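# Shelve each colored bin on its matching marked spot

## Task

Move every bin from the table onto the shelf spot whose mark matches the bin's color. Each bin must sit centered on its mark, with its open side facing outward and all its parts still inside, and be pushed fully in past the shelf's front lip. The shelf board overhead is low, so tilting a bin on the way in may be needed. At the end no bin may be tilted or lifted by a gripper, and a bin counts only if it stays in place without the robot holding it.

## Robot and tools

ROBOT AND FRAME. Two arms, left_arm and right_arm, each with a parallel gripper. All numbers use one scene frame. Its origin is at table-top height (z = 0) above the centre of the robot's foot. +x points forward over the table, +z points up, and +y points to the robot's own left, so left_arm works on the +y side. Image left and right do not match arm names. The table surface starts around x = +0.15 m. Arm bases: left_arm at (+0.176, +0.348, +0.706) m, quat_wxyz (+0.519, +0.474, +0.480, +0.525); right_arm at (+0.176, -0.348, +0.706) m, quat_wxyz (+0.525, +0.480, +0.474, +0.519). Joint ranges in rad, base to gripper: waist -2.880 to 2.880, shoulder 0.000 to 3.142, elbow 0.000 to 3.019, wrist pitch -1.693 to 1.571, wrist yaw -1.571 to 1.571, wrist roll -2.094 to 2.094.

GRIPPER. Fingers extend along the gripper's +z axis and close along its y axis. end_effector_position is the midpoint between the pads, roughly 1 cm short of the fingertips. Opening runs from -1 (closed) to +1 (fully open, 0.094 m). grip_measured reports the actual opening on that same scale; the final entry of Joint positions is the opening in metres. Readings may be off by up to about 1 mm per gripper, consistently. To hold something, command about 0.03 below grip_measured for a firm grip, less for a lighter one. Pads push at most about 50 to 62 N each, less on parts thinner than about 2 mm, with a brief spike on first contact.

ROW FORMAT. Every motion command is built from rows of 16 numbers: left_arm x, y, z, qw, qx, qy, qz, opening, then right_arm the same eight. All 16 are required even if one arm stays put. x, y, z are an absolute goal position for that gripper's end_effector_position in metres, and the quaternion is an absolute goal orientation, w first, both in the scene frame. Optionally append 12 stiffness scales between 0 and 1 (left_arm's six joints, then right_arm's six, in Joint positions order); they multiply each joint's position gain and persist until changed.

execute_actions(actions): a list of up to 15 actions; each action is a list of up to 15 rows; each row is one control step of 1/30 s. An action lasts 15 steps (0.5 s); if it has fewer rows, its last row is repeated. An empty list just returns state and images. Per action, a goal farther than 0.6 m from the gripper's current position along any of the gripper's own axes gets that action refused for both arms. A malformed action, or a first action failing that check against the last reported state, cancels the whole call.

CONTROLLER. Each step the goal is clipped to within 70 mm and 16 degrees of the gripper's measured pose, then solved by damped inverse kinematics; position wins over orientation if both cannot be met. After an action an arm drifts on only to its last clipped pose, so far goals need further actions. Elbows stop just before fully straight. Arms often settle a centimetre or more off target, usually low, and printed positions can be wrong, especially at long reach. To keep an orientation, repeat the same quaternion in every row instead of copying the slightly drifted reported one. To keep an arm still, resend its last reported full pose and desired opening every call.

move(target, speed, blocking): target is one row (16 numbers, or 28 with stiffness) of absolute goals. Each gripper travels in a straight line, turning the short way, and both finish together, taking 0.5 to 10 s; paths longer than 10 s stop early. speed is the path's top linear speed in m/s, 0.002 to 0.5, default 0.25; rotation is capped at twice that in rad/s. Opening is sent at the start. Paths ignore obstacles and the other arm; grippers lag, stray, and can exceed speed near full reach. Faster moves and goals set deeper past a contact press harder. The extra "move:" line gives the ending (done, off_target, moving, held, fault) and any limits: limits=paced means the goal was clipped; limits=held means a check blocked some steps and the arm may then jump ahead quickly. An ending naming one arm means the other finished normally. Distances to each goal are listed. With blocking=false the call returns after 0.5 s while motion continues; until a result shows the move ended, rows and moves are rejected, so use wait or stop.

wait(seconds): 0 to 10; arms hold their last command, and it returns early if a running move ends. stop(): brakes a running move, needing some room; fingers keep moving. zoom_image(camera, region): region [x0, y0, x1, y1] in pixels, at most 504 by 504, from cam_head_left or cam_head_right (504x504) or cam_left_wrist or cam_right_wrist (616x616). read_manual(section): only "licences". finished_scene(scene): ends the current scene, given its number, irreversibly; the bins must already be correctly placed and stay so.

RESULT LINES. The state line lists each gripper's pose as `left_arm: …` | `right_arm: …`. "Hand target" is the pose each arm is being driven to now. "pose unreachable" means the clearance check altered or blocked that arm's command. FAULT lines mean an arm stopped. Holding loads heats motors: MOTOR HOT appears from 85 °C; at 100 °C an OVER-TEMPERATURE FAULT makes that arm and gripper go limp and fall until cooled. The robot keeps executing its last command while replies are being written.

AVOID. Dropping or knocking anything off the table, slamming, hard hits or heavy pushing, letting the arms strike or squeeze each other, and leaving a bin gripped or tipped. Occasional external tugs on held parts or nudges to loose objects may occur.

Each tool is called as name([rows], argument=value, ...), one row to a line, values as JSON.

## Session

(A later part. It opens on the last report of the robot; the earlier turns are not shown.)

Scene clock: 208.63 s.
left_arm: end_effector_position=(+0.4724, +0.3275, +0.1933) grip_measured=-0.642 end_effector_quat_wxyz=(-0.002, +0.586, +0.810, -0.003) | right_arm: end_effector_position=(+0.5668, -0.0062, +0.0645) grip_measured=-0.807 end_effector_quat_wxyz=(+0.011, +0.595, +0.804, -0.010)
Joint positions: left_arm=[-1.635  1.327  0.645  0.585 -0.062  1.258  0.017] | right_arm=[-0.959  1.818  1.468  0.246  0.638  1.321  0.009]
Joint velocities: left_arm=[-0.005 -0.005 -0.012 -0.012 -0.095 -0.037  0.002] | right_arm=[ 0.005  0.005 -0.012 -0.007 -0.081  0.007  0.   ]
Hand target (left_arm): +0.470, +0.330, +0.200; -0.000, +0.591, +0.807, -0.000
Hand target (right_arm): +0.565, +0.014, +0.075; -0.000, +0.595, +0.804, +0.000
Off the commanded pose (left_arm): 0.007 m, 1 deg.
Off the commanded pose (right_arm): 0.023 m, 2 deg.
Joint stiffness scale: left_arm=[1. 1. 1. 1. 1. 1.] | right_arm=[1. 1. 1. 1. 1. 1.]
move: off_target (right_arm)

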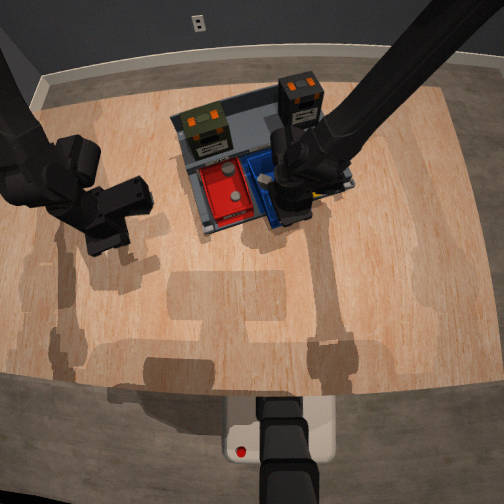

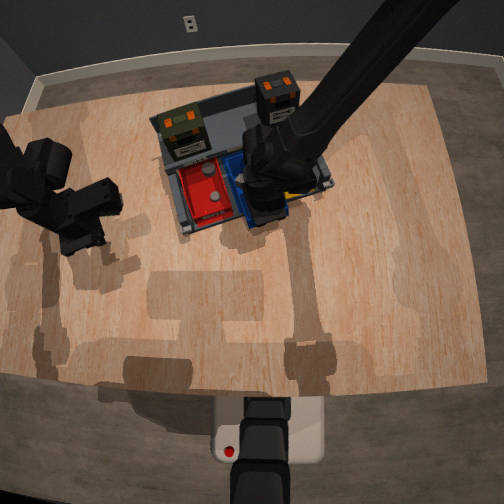

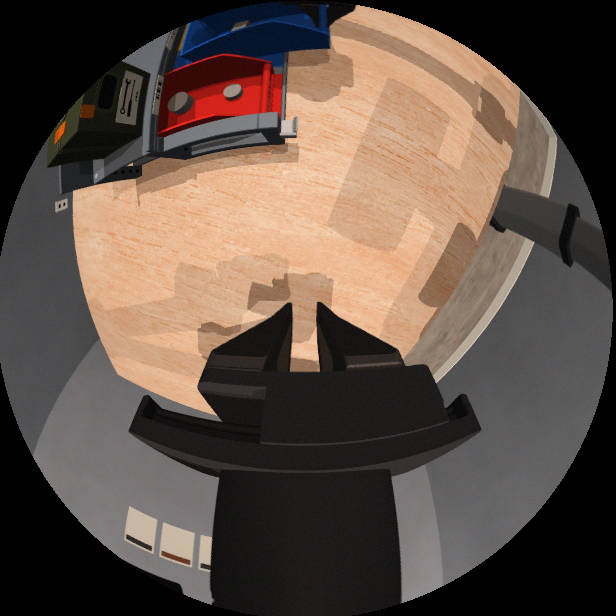

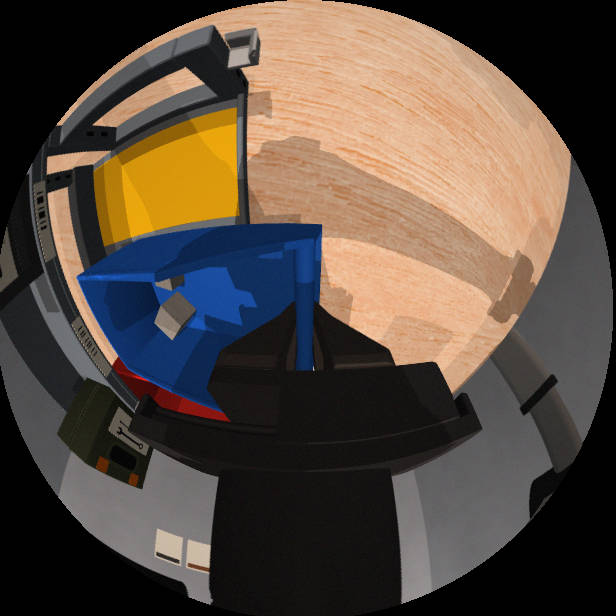

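move(target=[0.47,0.33,0.2,0,0.591,0.8067,0,-0.64, 0.561,0.025,0.068,0,0.5948,0.8039,0,-0.84], speed=0.03)

zoom_image(camera="cam_right_wrist", region=[30, 60, 340, 420])

Scene clock: 213.53 s.
left_arm: end_effector_position=(+0.4724, +0.3275, +0.1933) grip_measured=-0.642 end_effector_quat_wxyz=(-0.002, +0.586, +0.810, -0.003) | right_arm: end_effector_position=(+0.5604, +0.0046, +0.0572) grip_measured=-0.807 end_effector_quat_wxyz=(+0.009, +0.593, +0.805, -0.011)
Joint positions: left_arm=[-1.635  1.327  0.645  0.585 -0.062  1.259  0.017] | right_arm=[-0.951  1.852  1.501  0.242  0.646  1.321  0.009]
Joint velocities: left_arm=[-0.005 -0.015 -0.002 -0.002 -0.007 -0.022  0.001] | right_arm=[ 0.005 -0.015  0.012  0.017  0.022  0.037 -0.001]
Hand target (left_arm): +0.470, +0.330, +0.200; -0.000, +0.591, +0.807, -0.000
Hand target (right_arm): +0.561, +0.025, +0.068; -0.000, +0.595, +0.804, -0.000
Off the commanded pose (left_arm): 0.007 m, 1 deg.
Off the commanded pose (right_arm): 0.023 m, 2 deg.
Joint stiffness scale: left_arm=[1. 1. 1. 1. 1. 1.] | right_arm=[1. 1. 1. 1. 1. 1.]
move: off_target (right_arm)

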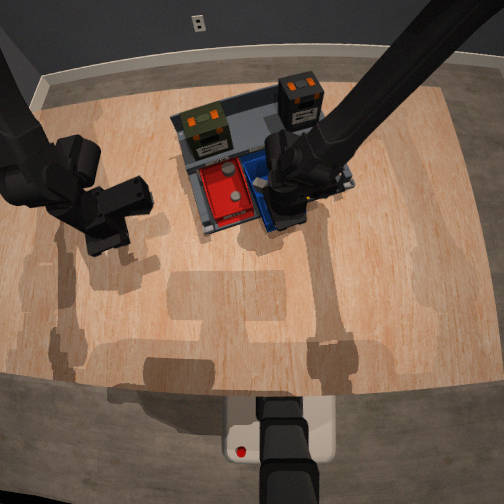

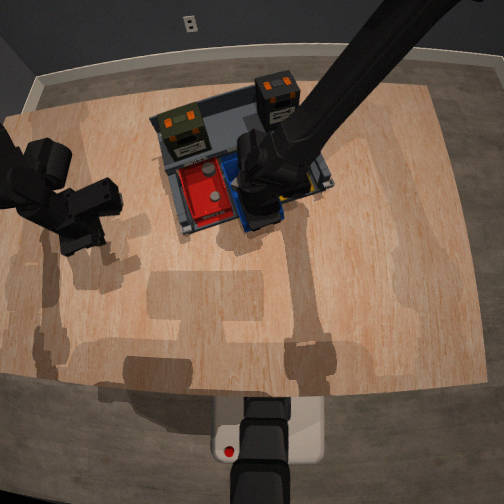

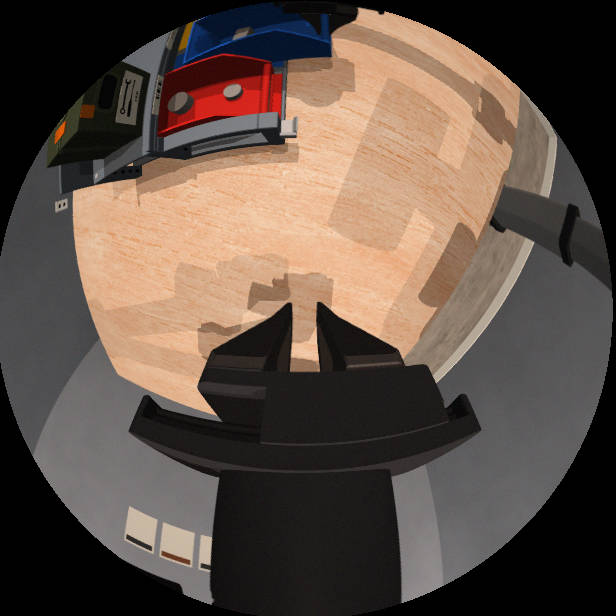

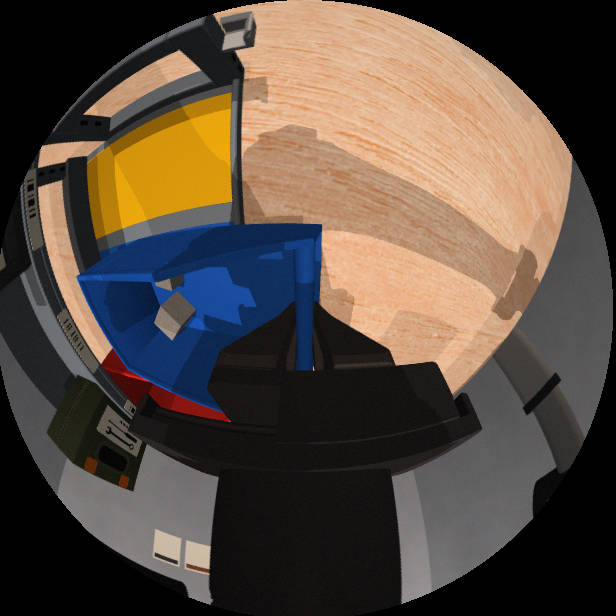

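Region (30, 60, 340, 420) of cam_right_wrist's 616x616 image, scaled by 1.400, with more detail than that image has; it fills the left 434 columns of this view, and the rest is white.

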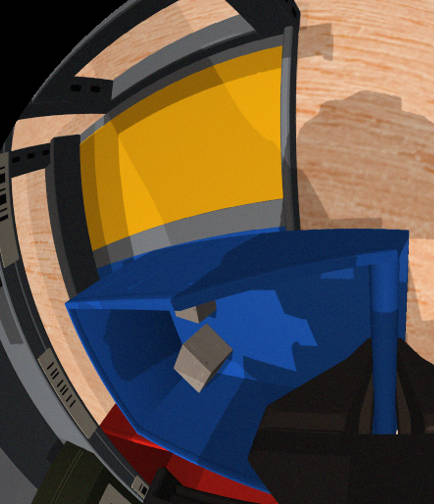

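move(target=[0.47,0.33,0.2,0,0.591,0.8067,0,-0.64, 0.601,0.037,0.061,0,0.5948,0.8039,0,-0.84], speed=0.03)

zoom_image(camera="cam_right_wrist", region=[30, 60, 340, 420])

Scene clock: 218.03 s.
left_arm: end_effector_position=(+0.4724, +0.3275, +0.1933) grip_measured=-0.642 end_effector_quat_wxyz=(-0.002, +0.586, +0.810, -0.003) | right_arm: end_effector_position=(+0.6034, +0.0201, +0.0532) grip_measured=-0.808 end_effector_quat_wxyz=(+0.009, +0.595, +0.804, -0.006)
Joint positions: left_arm=[-1.635  1.327  0.645  0.585 -0.062  1.259  0.017] | right_arm=[-0.939  1.858  1.622  0.132  0.649  1.322  0.009]
Joint velocities: left_arm=[ 0.005  0.005 -0.012  0.002 -0.022 -0.051 -0.   ] | right_arm=[-0.024 -0.005 -0.007 -0.017  0.007 -0.022  0.001]
Hand target (left_arm): +0.470, +0.330, +0.200; -0.000, +0.591, +0.807, -0.000
Hand target (right_arm): +0.601, +0.037, +0.061; -0.000, +0.595, +0.804, -0.000
Off the commanded pose (left_arm): 0.007 m, 1 deg.
Off the commanded pose (right_arm): 0.019 m, 1 deg.
Joint stiffness scale: left_arm=[1. 1. 1. 1. 1. 1.] | right_arm=[1. 1. 1. 1. 1. 1.]
move: off_target (right_arm)

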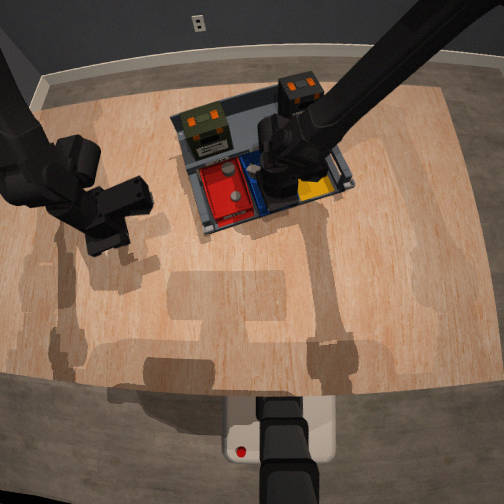

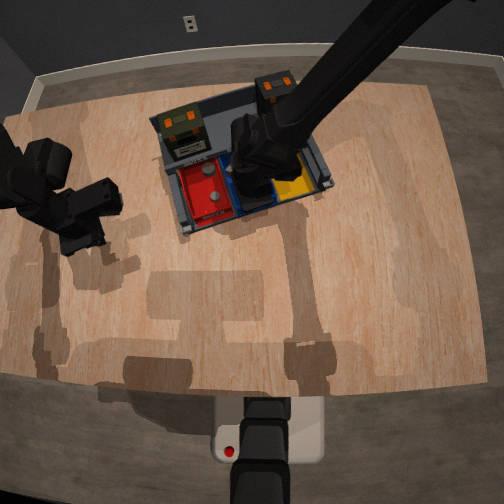

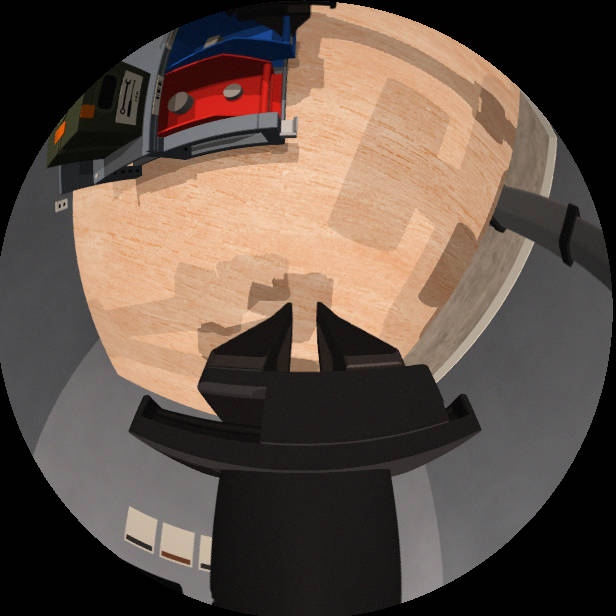

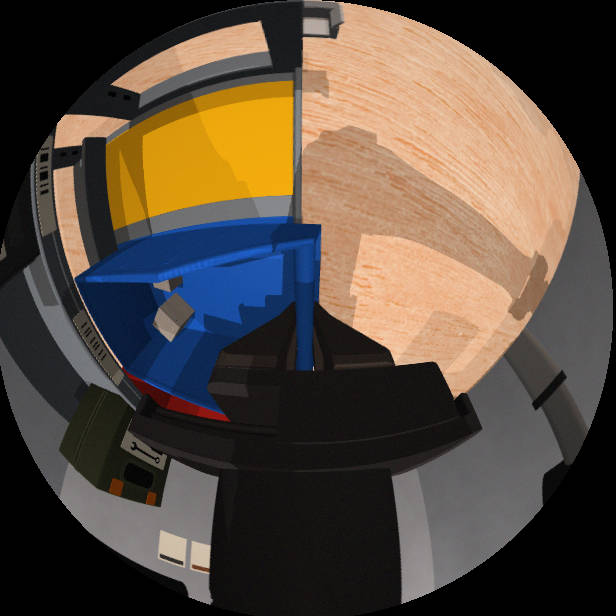

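Region (30, 60, 340, 420) of cam_right_wrist's 616x616 image, scaled by 1.400, with more detail than that image has; it fills the left 434 columns of this view, and the rest is white.

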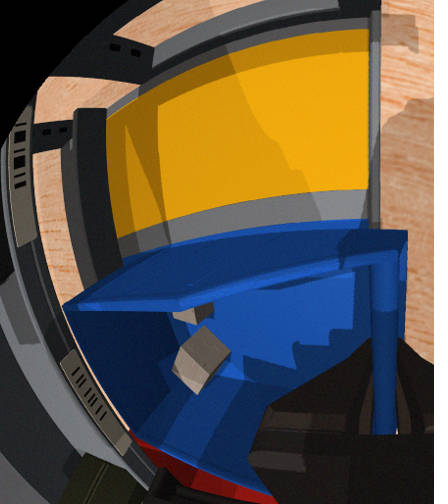

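move(target=[0.47,0.33,0.2,0,0.591,0.8067,0,-0.64, 0.624,0.039,0.058,0,0.5948,0.8039,0,-0.84], speed=0.03)

zoom_image(camera="cam_right_wrist", region=[60, 100, 400, 420])

Scene clock: 223.00 s.
left_arm: end_effector_position=(+0.4724, +0.3275, +0.1933) grip_measured=-0.642 end_effector_quat_wxyz=(-0.002, +0.586, +0.810, -0.003) | right_arm: end_effector_position=(+0.6256, +0.0240, +0.0515) grip_measured=-0.808 end_effector_quat_wxyz=(+0.008, +0.594, +0.804, -0.006)
Joint positions: left_arm=[-1.635  1.327  0.645  0.585 -0.062  1.259  0.017] | right_arm=[-0.938  1.86   1.684  0.072  0.649  1.322  0.009]
Joint velocities: left_arm=[-0.005 -0.005  0.012 -0.002 -0.022  0.007  0.001] | right_arm=[-0.005  0.005 -0.007 -0.017 -0.051 -0.066 -0.001]
Hand target (left_arm): +0.470, +0.330, +0.200; -0.000, +0.591, +0.807, -0.000
Hand target (right_arm): +0.624, +0.039, +0.058; -0.000, +0.595, +0.804, -0.000
Off the commanded pose (left_arm): 0.007 m, 1 deg.
Off the commanded pose (right_arm): 0.016 m, 1 deg.
Joint stiffness scale: left_arm=[1. 1. 1. 1. 1. 1.] | right_arm=[1. 1. 1. 1. 1. 1.]
move: off_target (right_arm)

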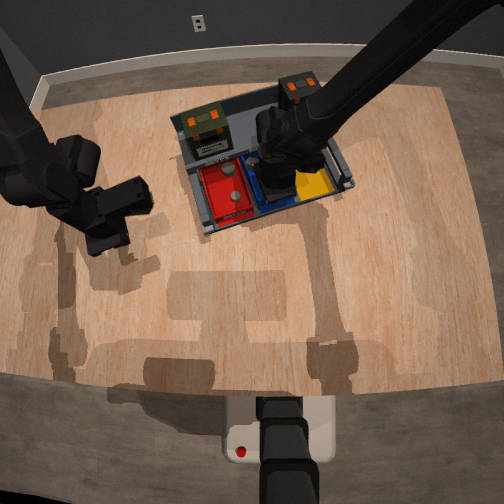

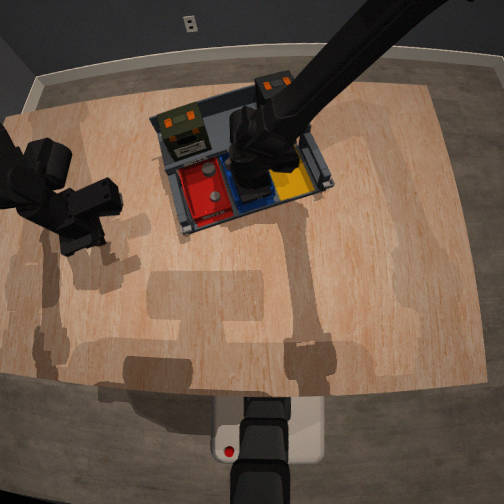

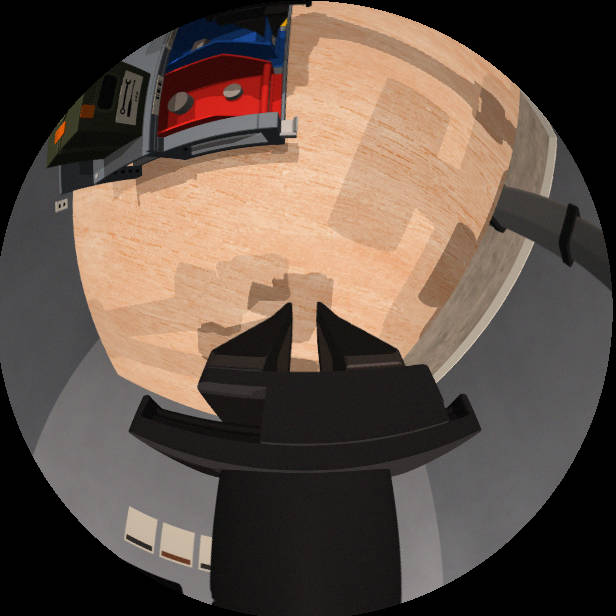

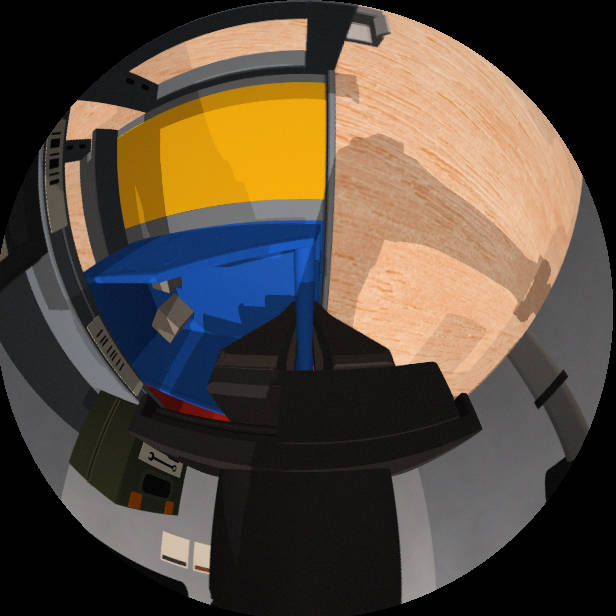

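Region (60, 100, 400, 420) of cam_right_wrist's 616x616 image, scaled by 1.482, with more detail than that image has; it fills the top 474 rows of this view, and the rest is white.

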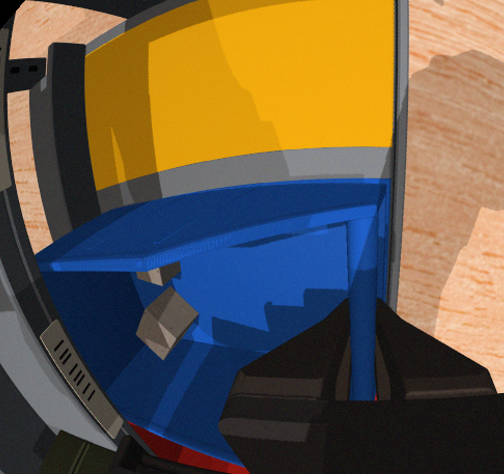

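move(target=[0.47,0.33,0.2,0,0.591,0.8067,0,-0.64, 0.626,0.018,0.028,0,0.5948,0.8039,0,-0.84], speed=0.02)

zoom_image(camera="cam_right_wrist", region=[60, 100, 400, 420])

Scene clock: 228.13 s.
left_arm: end_effector_position=(+0.4724, +0.3275, +0.1933) grip_measured=-0.642 end_effector_quat_wxyz=(-0.002, +0.586, +0.810, -0.003) | right_arm: end_effector_position=(+0.6267, +0.0249, +0.0346) grip_measured=-0.809 end_effector_quat_wxyz=(+0.001, +0.596, +0.803, +0.006)
Joint positions: left_arm=[-1.635  1.327  0.645  0.585 -0.062  1.259  0.017] | right_arm=[-0.958  1.891  1.727  0.066  0.601  1.322  0.009]
Joint velocities: left_arm=[ 0.015 -0.005  0.002  0.007  0.007  0.037 -0.001] | right_arm=[-0.005 -0.005 -0.007 -0.007 -0.022  0.007  0.   ]
Hand target (left_arm): +0.470, +0.330, +0.200; -0.000, +0.591, +0.807, -0.000
Hand target (right_arm): +0.626, +0.018, +0.028; +0.000, +0.595, +0.804, -0.000
Off the commanded pose (left_arm): 0.007 m, 1 deg.
Off the commanded pose (right_arm): 0.010 m, 1 deg.
Joint stiffness scale: left_arm=[1. 1. 1. 1. 1. 1.] | right_arm=[1. 1. 1. 1. 1. 1.]
move: done

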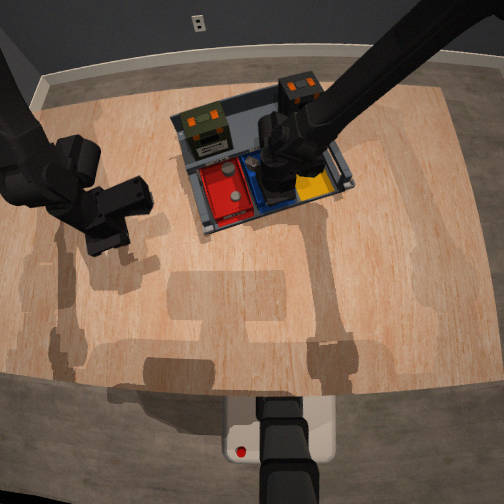

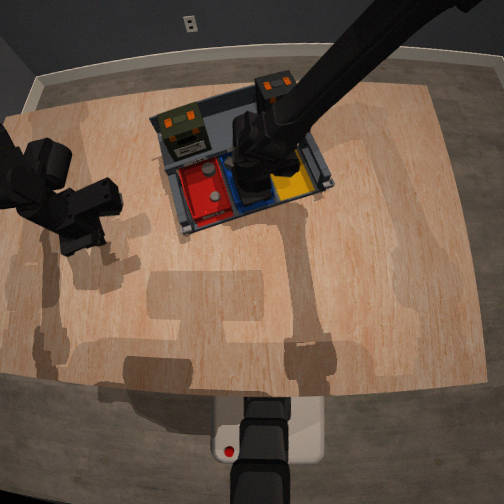

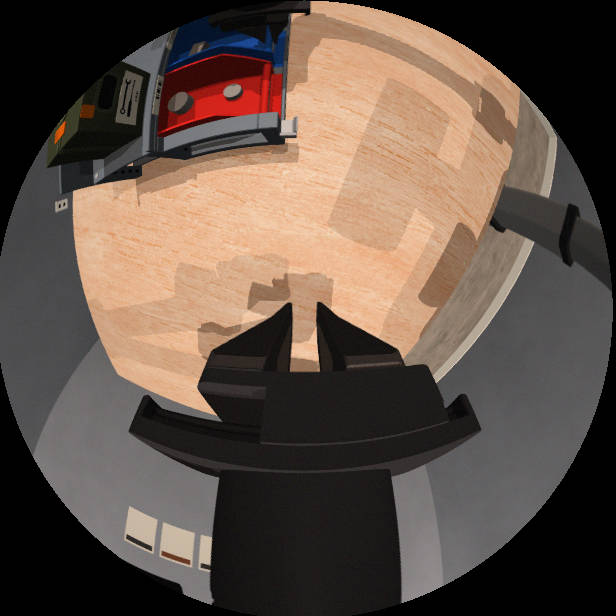

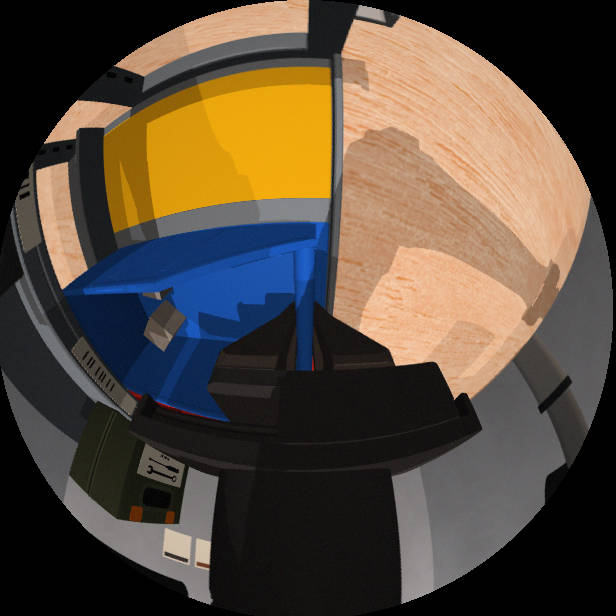

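Region (60, 100, 400, 420) of cam_right_wrist's 616x616 image, scaled by 1.482, with more detail than that image has; it fills the top 474 rows of this view, and the rest is white.

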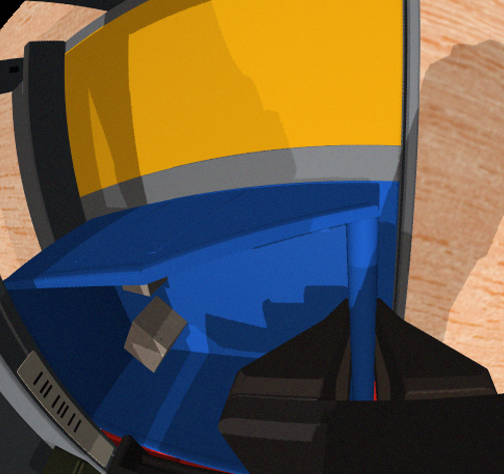

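Lower a few mm more and push gently to the back stop.

move(target=[0.47,0.33,0.2,0,0.591,0.8067,0,-0.64, 0.634,0.017,0.022,0,0.5948,0.8039,0,-0.84], speed=0.02)

zoom_image(camera="cam_right_wrist", region=[60, 100, 400, 420])

Scene clock: 231.80 s.
left_arm: end_effector_position=(+0.4724, +0.3275, +0.1933) grip_measured=-0.642 end_effector_quat_wxyz=(-0.002, +0.586, +0.810, -0.003) | right_arm: end_effector_position=(+0.6309, +0.0246, +0.0280) grip_measured=-0.809 end_effector_quat_wxyz=(-0.001, +0.595, +0.804, +0.005)
Joint positions: left_arm=[-1.635  1.327  0.645  0.585 -0.062  1.259  0.017] | right_arm=[-0.964  1.905  1.76   0.04   0.595  1.322  0.009]
Joint velocities: left_arm=[-0.034 -0.005  0.017  0.002 -0.022  0.007 -0.   ] | right_arm=[-0.005  0.005  0.007  0.002  0.066 -0.022 -0.   ]
Hand target (left_arm): +0.470, +0.330, +0.200; -0.000, +0.591, +0.807, -0.000
Hand target (right_arm): +0.634, +0.017, +0.022; +0.000, +0.595, +0.804, +0.000
Off the commanded pose (left_arm): 0.007 m, 1 deg.
Off the commanded pose (right_arm): 0.010 m, 1 deg.
Joint stiffness scale: left_arm=[1. 1. 1. 1. 1. 1.] | right_arm=[1. 1. 1. 1. 1. 1.]
move: done

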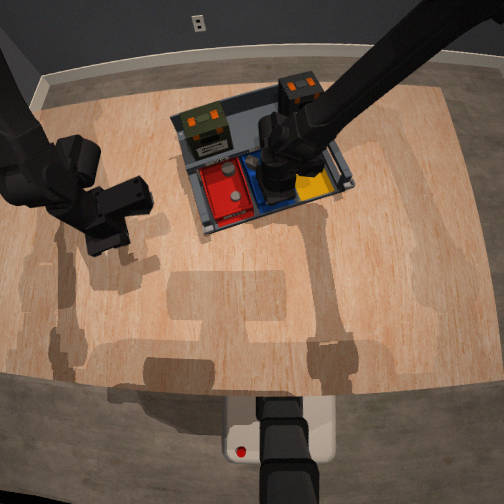

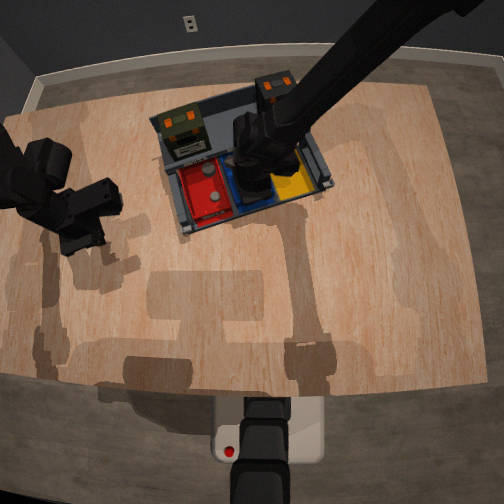

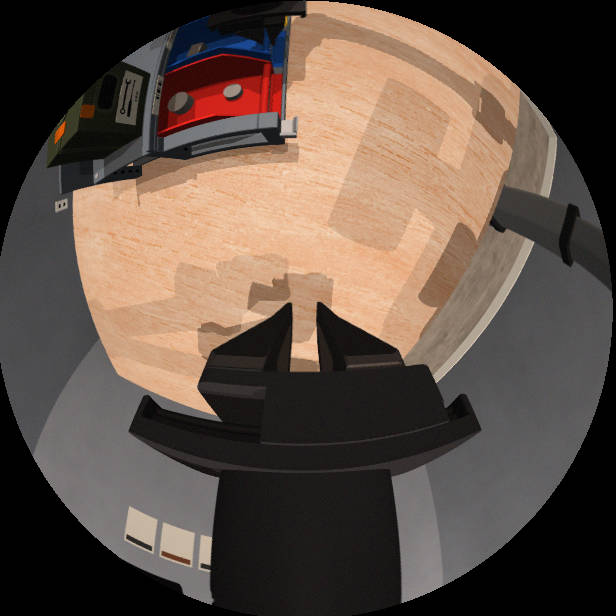

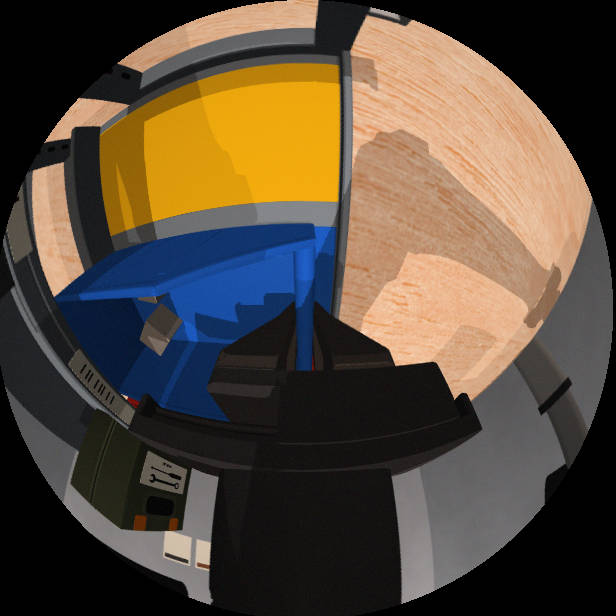

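Region (60, 100, 400, 420) of cam_right_wrist's 616x616 image, scaled by 1.482, with more detail than that image has; it fills the top 474 rows of this view, and the rest is white.

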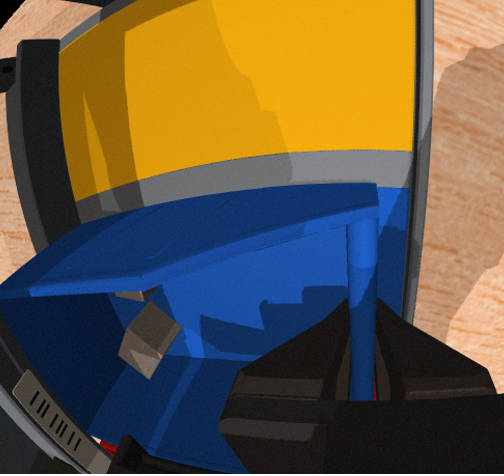

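move(target=[0.47,0.33,0.2,0,0.591,0.8067,0,-0.64, 0.631,0.0246,0.028,0,0.5948,0.8039,0,-0.64], speed=0.02)

move(target=[0.47,0.33,0.2,0,0.591,0.8067,0,-0.64, 0.631,0.03,0.10,0,0.5948,0.8039,0,-0.64], speed=0.08)

move(target=[0.47,0.33,0.2,0,0.591,0.8067,0,-0.64, 0.48,-0.2,0.2,0,0.5948,0.8039,0,-0.64], speed=0.25)

zoom_image(camera="cam_head_left", region=[170, 120, 370, 250])

Scene clock: 237.50 s.
left_arm: end_effector_position=(+0.4724, +0.3275, +0.1933) grip_measured=-0.642 end_effector_quat_wxyz=(-0.002, +0.586, +0.810, -0.003) | right_arm: end_effector_position=(+0.6314, +0.0233, +0.0280) grip_measured=-0.641 end_effector_quat_wxyz=(+0.001, +0.595, +0.803, +0.002)
Joint positions: left_arm=[-1.635  1.327  0.645  0.585 -0.062  1.259  0.017] | right_arm=[-0.964  1.905  1.761  0.04   0.602  1.322  0.017]
Joint velocities: left_arm=[-0.015 -0.005  0.007 -0.012 -0.007  0.007  0.   ] | right_arm=[-0.005  0.005  0.002 -0.002 -0.007  0.007  0.   ]
Hand target (left_arm): +0.470, +0.330, +0.200; -0.000, +0.591, +0.807, -0.000
Hand target (right_arm): +0.631, +0.025, +0.028; +0.000, +0.595, +0.804, +0.000
Off the commanded pose (left_arm): 0.007 m, 1 deg.
Off the commanded pose (right_arm): 0.001 m, 0 deg.
Joint stiffness scale: left_arm=[1. 1. 1. 1. 1. 1.] | right_arm=[1. 1. 1. 1. 1. 1.]
move: done

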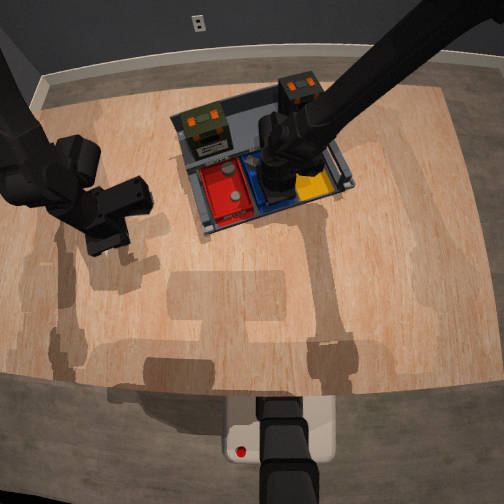

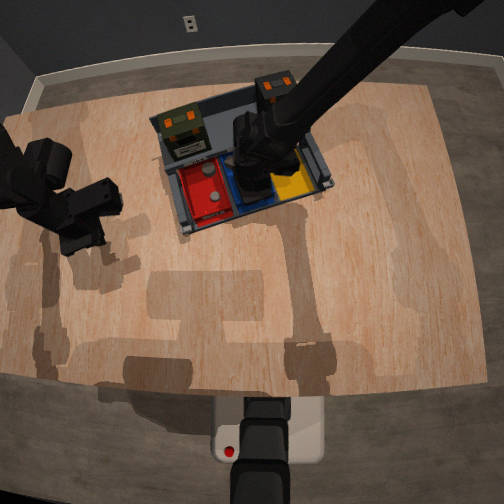

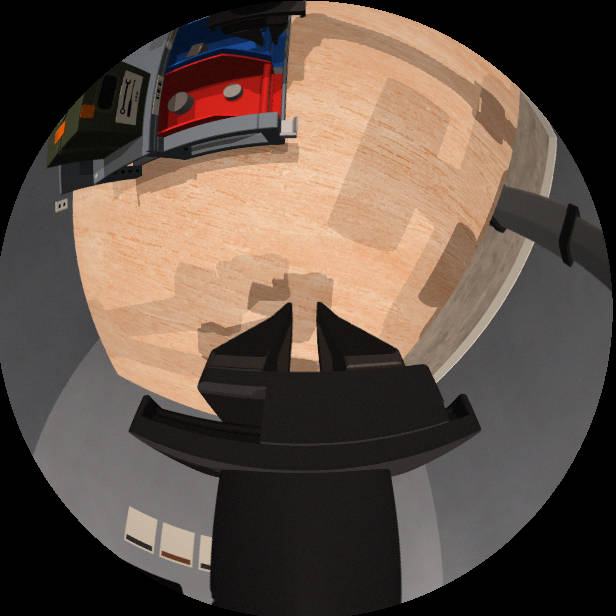

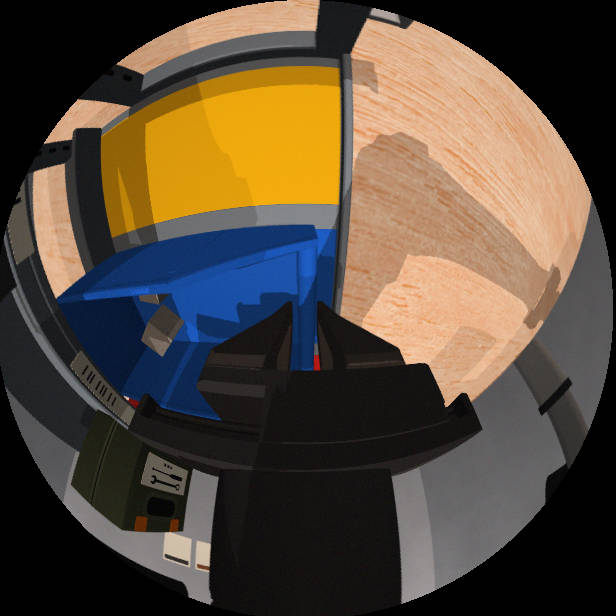

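Scene clock: 238.83 s.
left_arm: end_effector_position=(+0.4724, +0.3275, +0.1933) grip_measured=-0.642 end_effector_quat_wxyz=(-0.002, +0.586, +0.810, -0.003) | right_arm: end_effector_position=(+0.6261, +0.0261, +0.0933) grip_measured=-0.641 end_effector_quat_wxyz=(-0.004, +0.587, +0.809, -0.008)
Joint positions: left_arm=[-1.635  1.327  0.645  0.585 -0.062  1.259  0.017] | right_arm=[-0.898  1.77   1.584  0.051  0.677  1.327  0.017]
Joint velocities: left_arm=[-0.005 -0.005 -0.002 -0.012 -0.022 -0.007 -0.   ] | right_arm=[-0.005  0.005  0.012  0.007 -0.007 -0.022  0.001]
Hand target (left_arm): +0.470, +0.330, +0.200; -0.000, +0.591, +0.807, -0.000
Hand target (right_arm): +0.632, +0.031, +0.100; -0.000, +0.595, +0.804, -0.000
Off the commanded pose (left_arm): 0.007 m, 1 deg.
Off the commanded pose (right_arm): 0.009 m, 1 deg.
Joint stiffness scale: left_arm=[1. 1. 1. 1. 1. 1.] | right_arm=[1. 1. 1. 1. 1. 1.]
move: done

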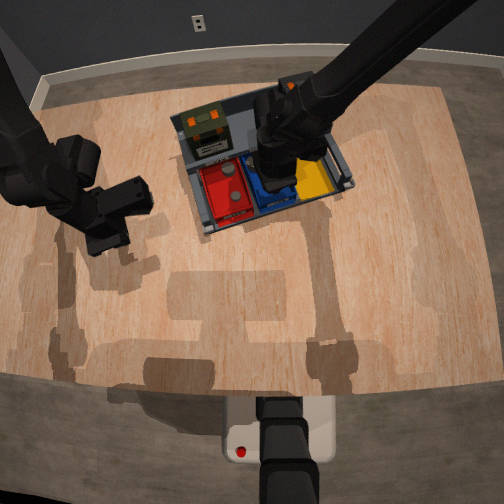

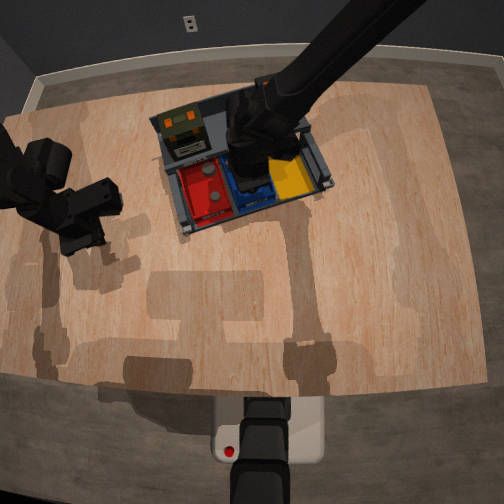

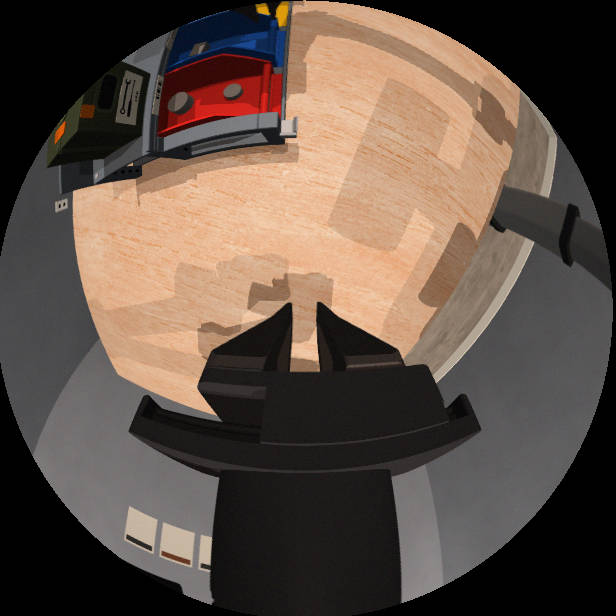

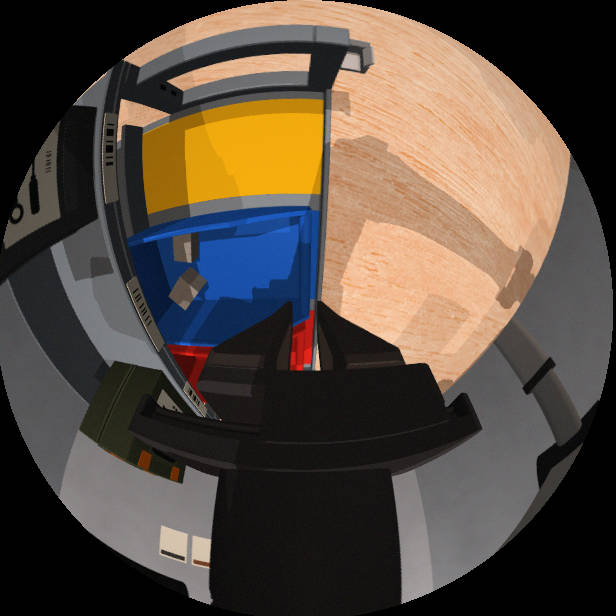

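Scene clock: 240.47 s.
left_arm: end_effector_position=(+0.4724, +0.3275, +0.1933) grip_measured=-0.642 end_effector_quat_wxyz=(-0.002, +0.586, +0.810, -0.003) | right_arm: end_effector_position=(+0.4813, -0.1991, +0.1958) grip_measured=-0.641 end_effector_quat_wxyz=(-0.004, +0.595, +0.804, -0.004)
Joint positions: left_arm=[-1.635  1.327  0.645  0.585 -0.062  1.259  0.017] | right_arm=[-1.171  1.384  0.729  0.546  0.4    1.305  0.017]
Joint velocities: left_arm=[-0.005 -0.015 -0.007  0.007  0.022  0.037  0.001] | right_arm=[-0.015 -0.015  0.007 -0.002  0.037 -0.037  0.001]
Hand target (left_arm): +0.470, +0.330, +0.200; -0.000, +0.591, +0.807, -0.000
Hand target (right_arm): +0.483, -0.201, +0.200; +0.001, +0.594, +0.805, +0.000
Off the commanded pose (left_arm): 0.007 m, 1 deg.
Off the commanded pose (right_arm): 0.004 m, 1 deg.
Joint stiffness scale: left_arm=[1. 1. 1. 1. 1. 1.] | right_arm=[1. 1. 1. 1. 1. 1.]
move: done

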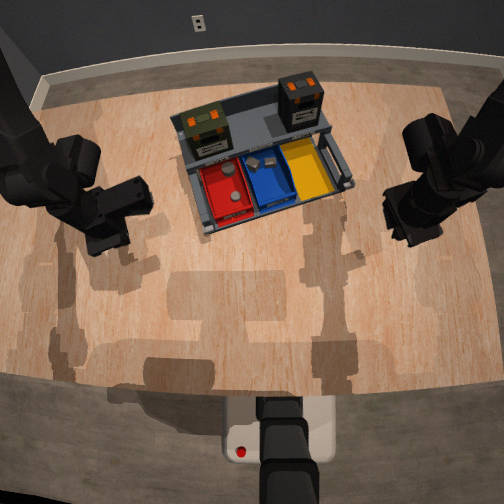

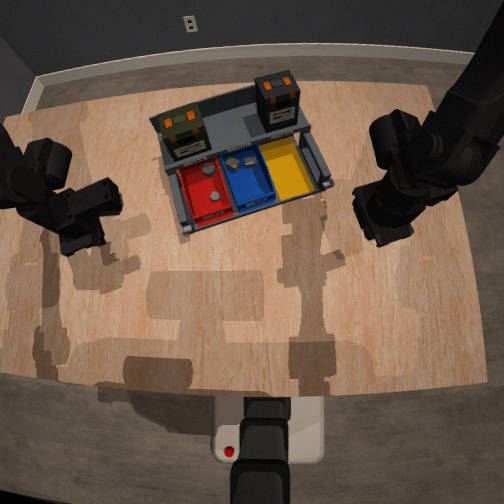

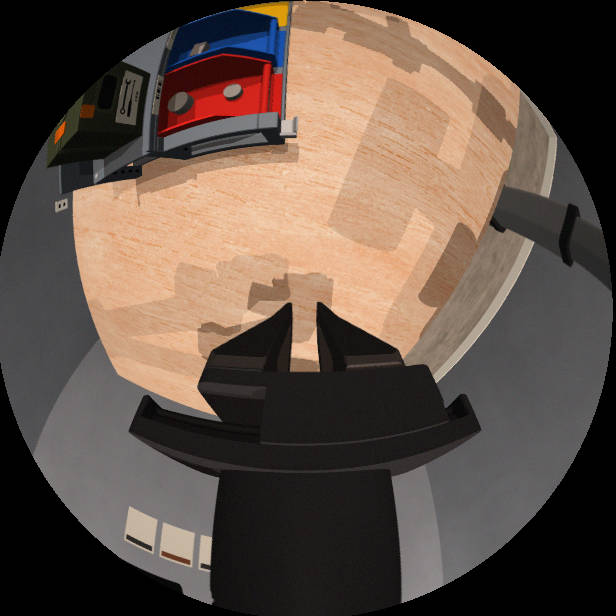

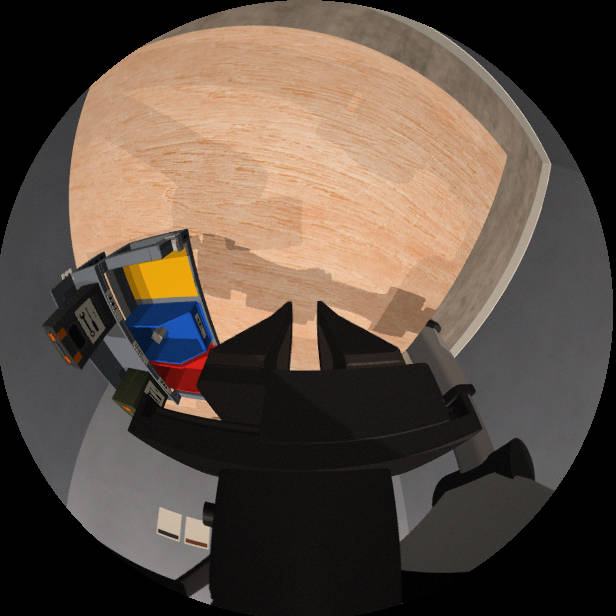

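Region (170, 120, 370, 250) of cam_head_left's 504x504 image, scaled by 2.520, with more detail than that image has; it fills the top 328 rows of this view, and the rest is white.

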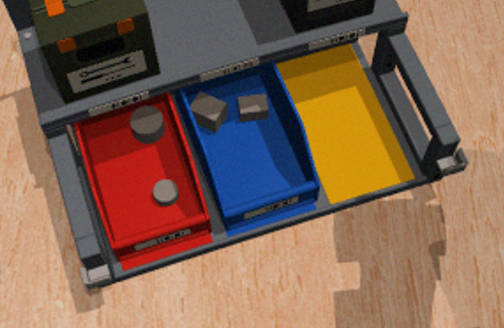

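finished_scene(scene=1)

The scene is finished: the task was done.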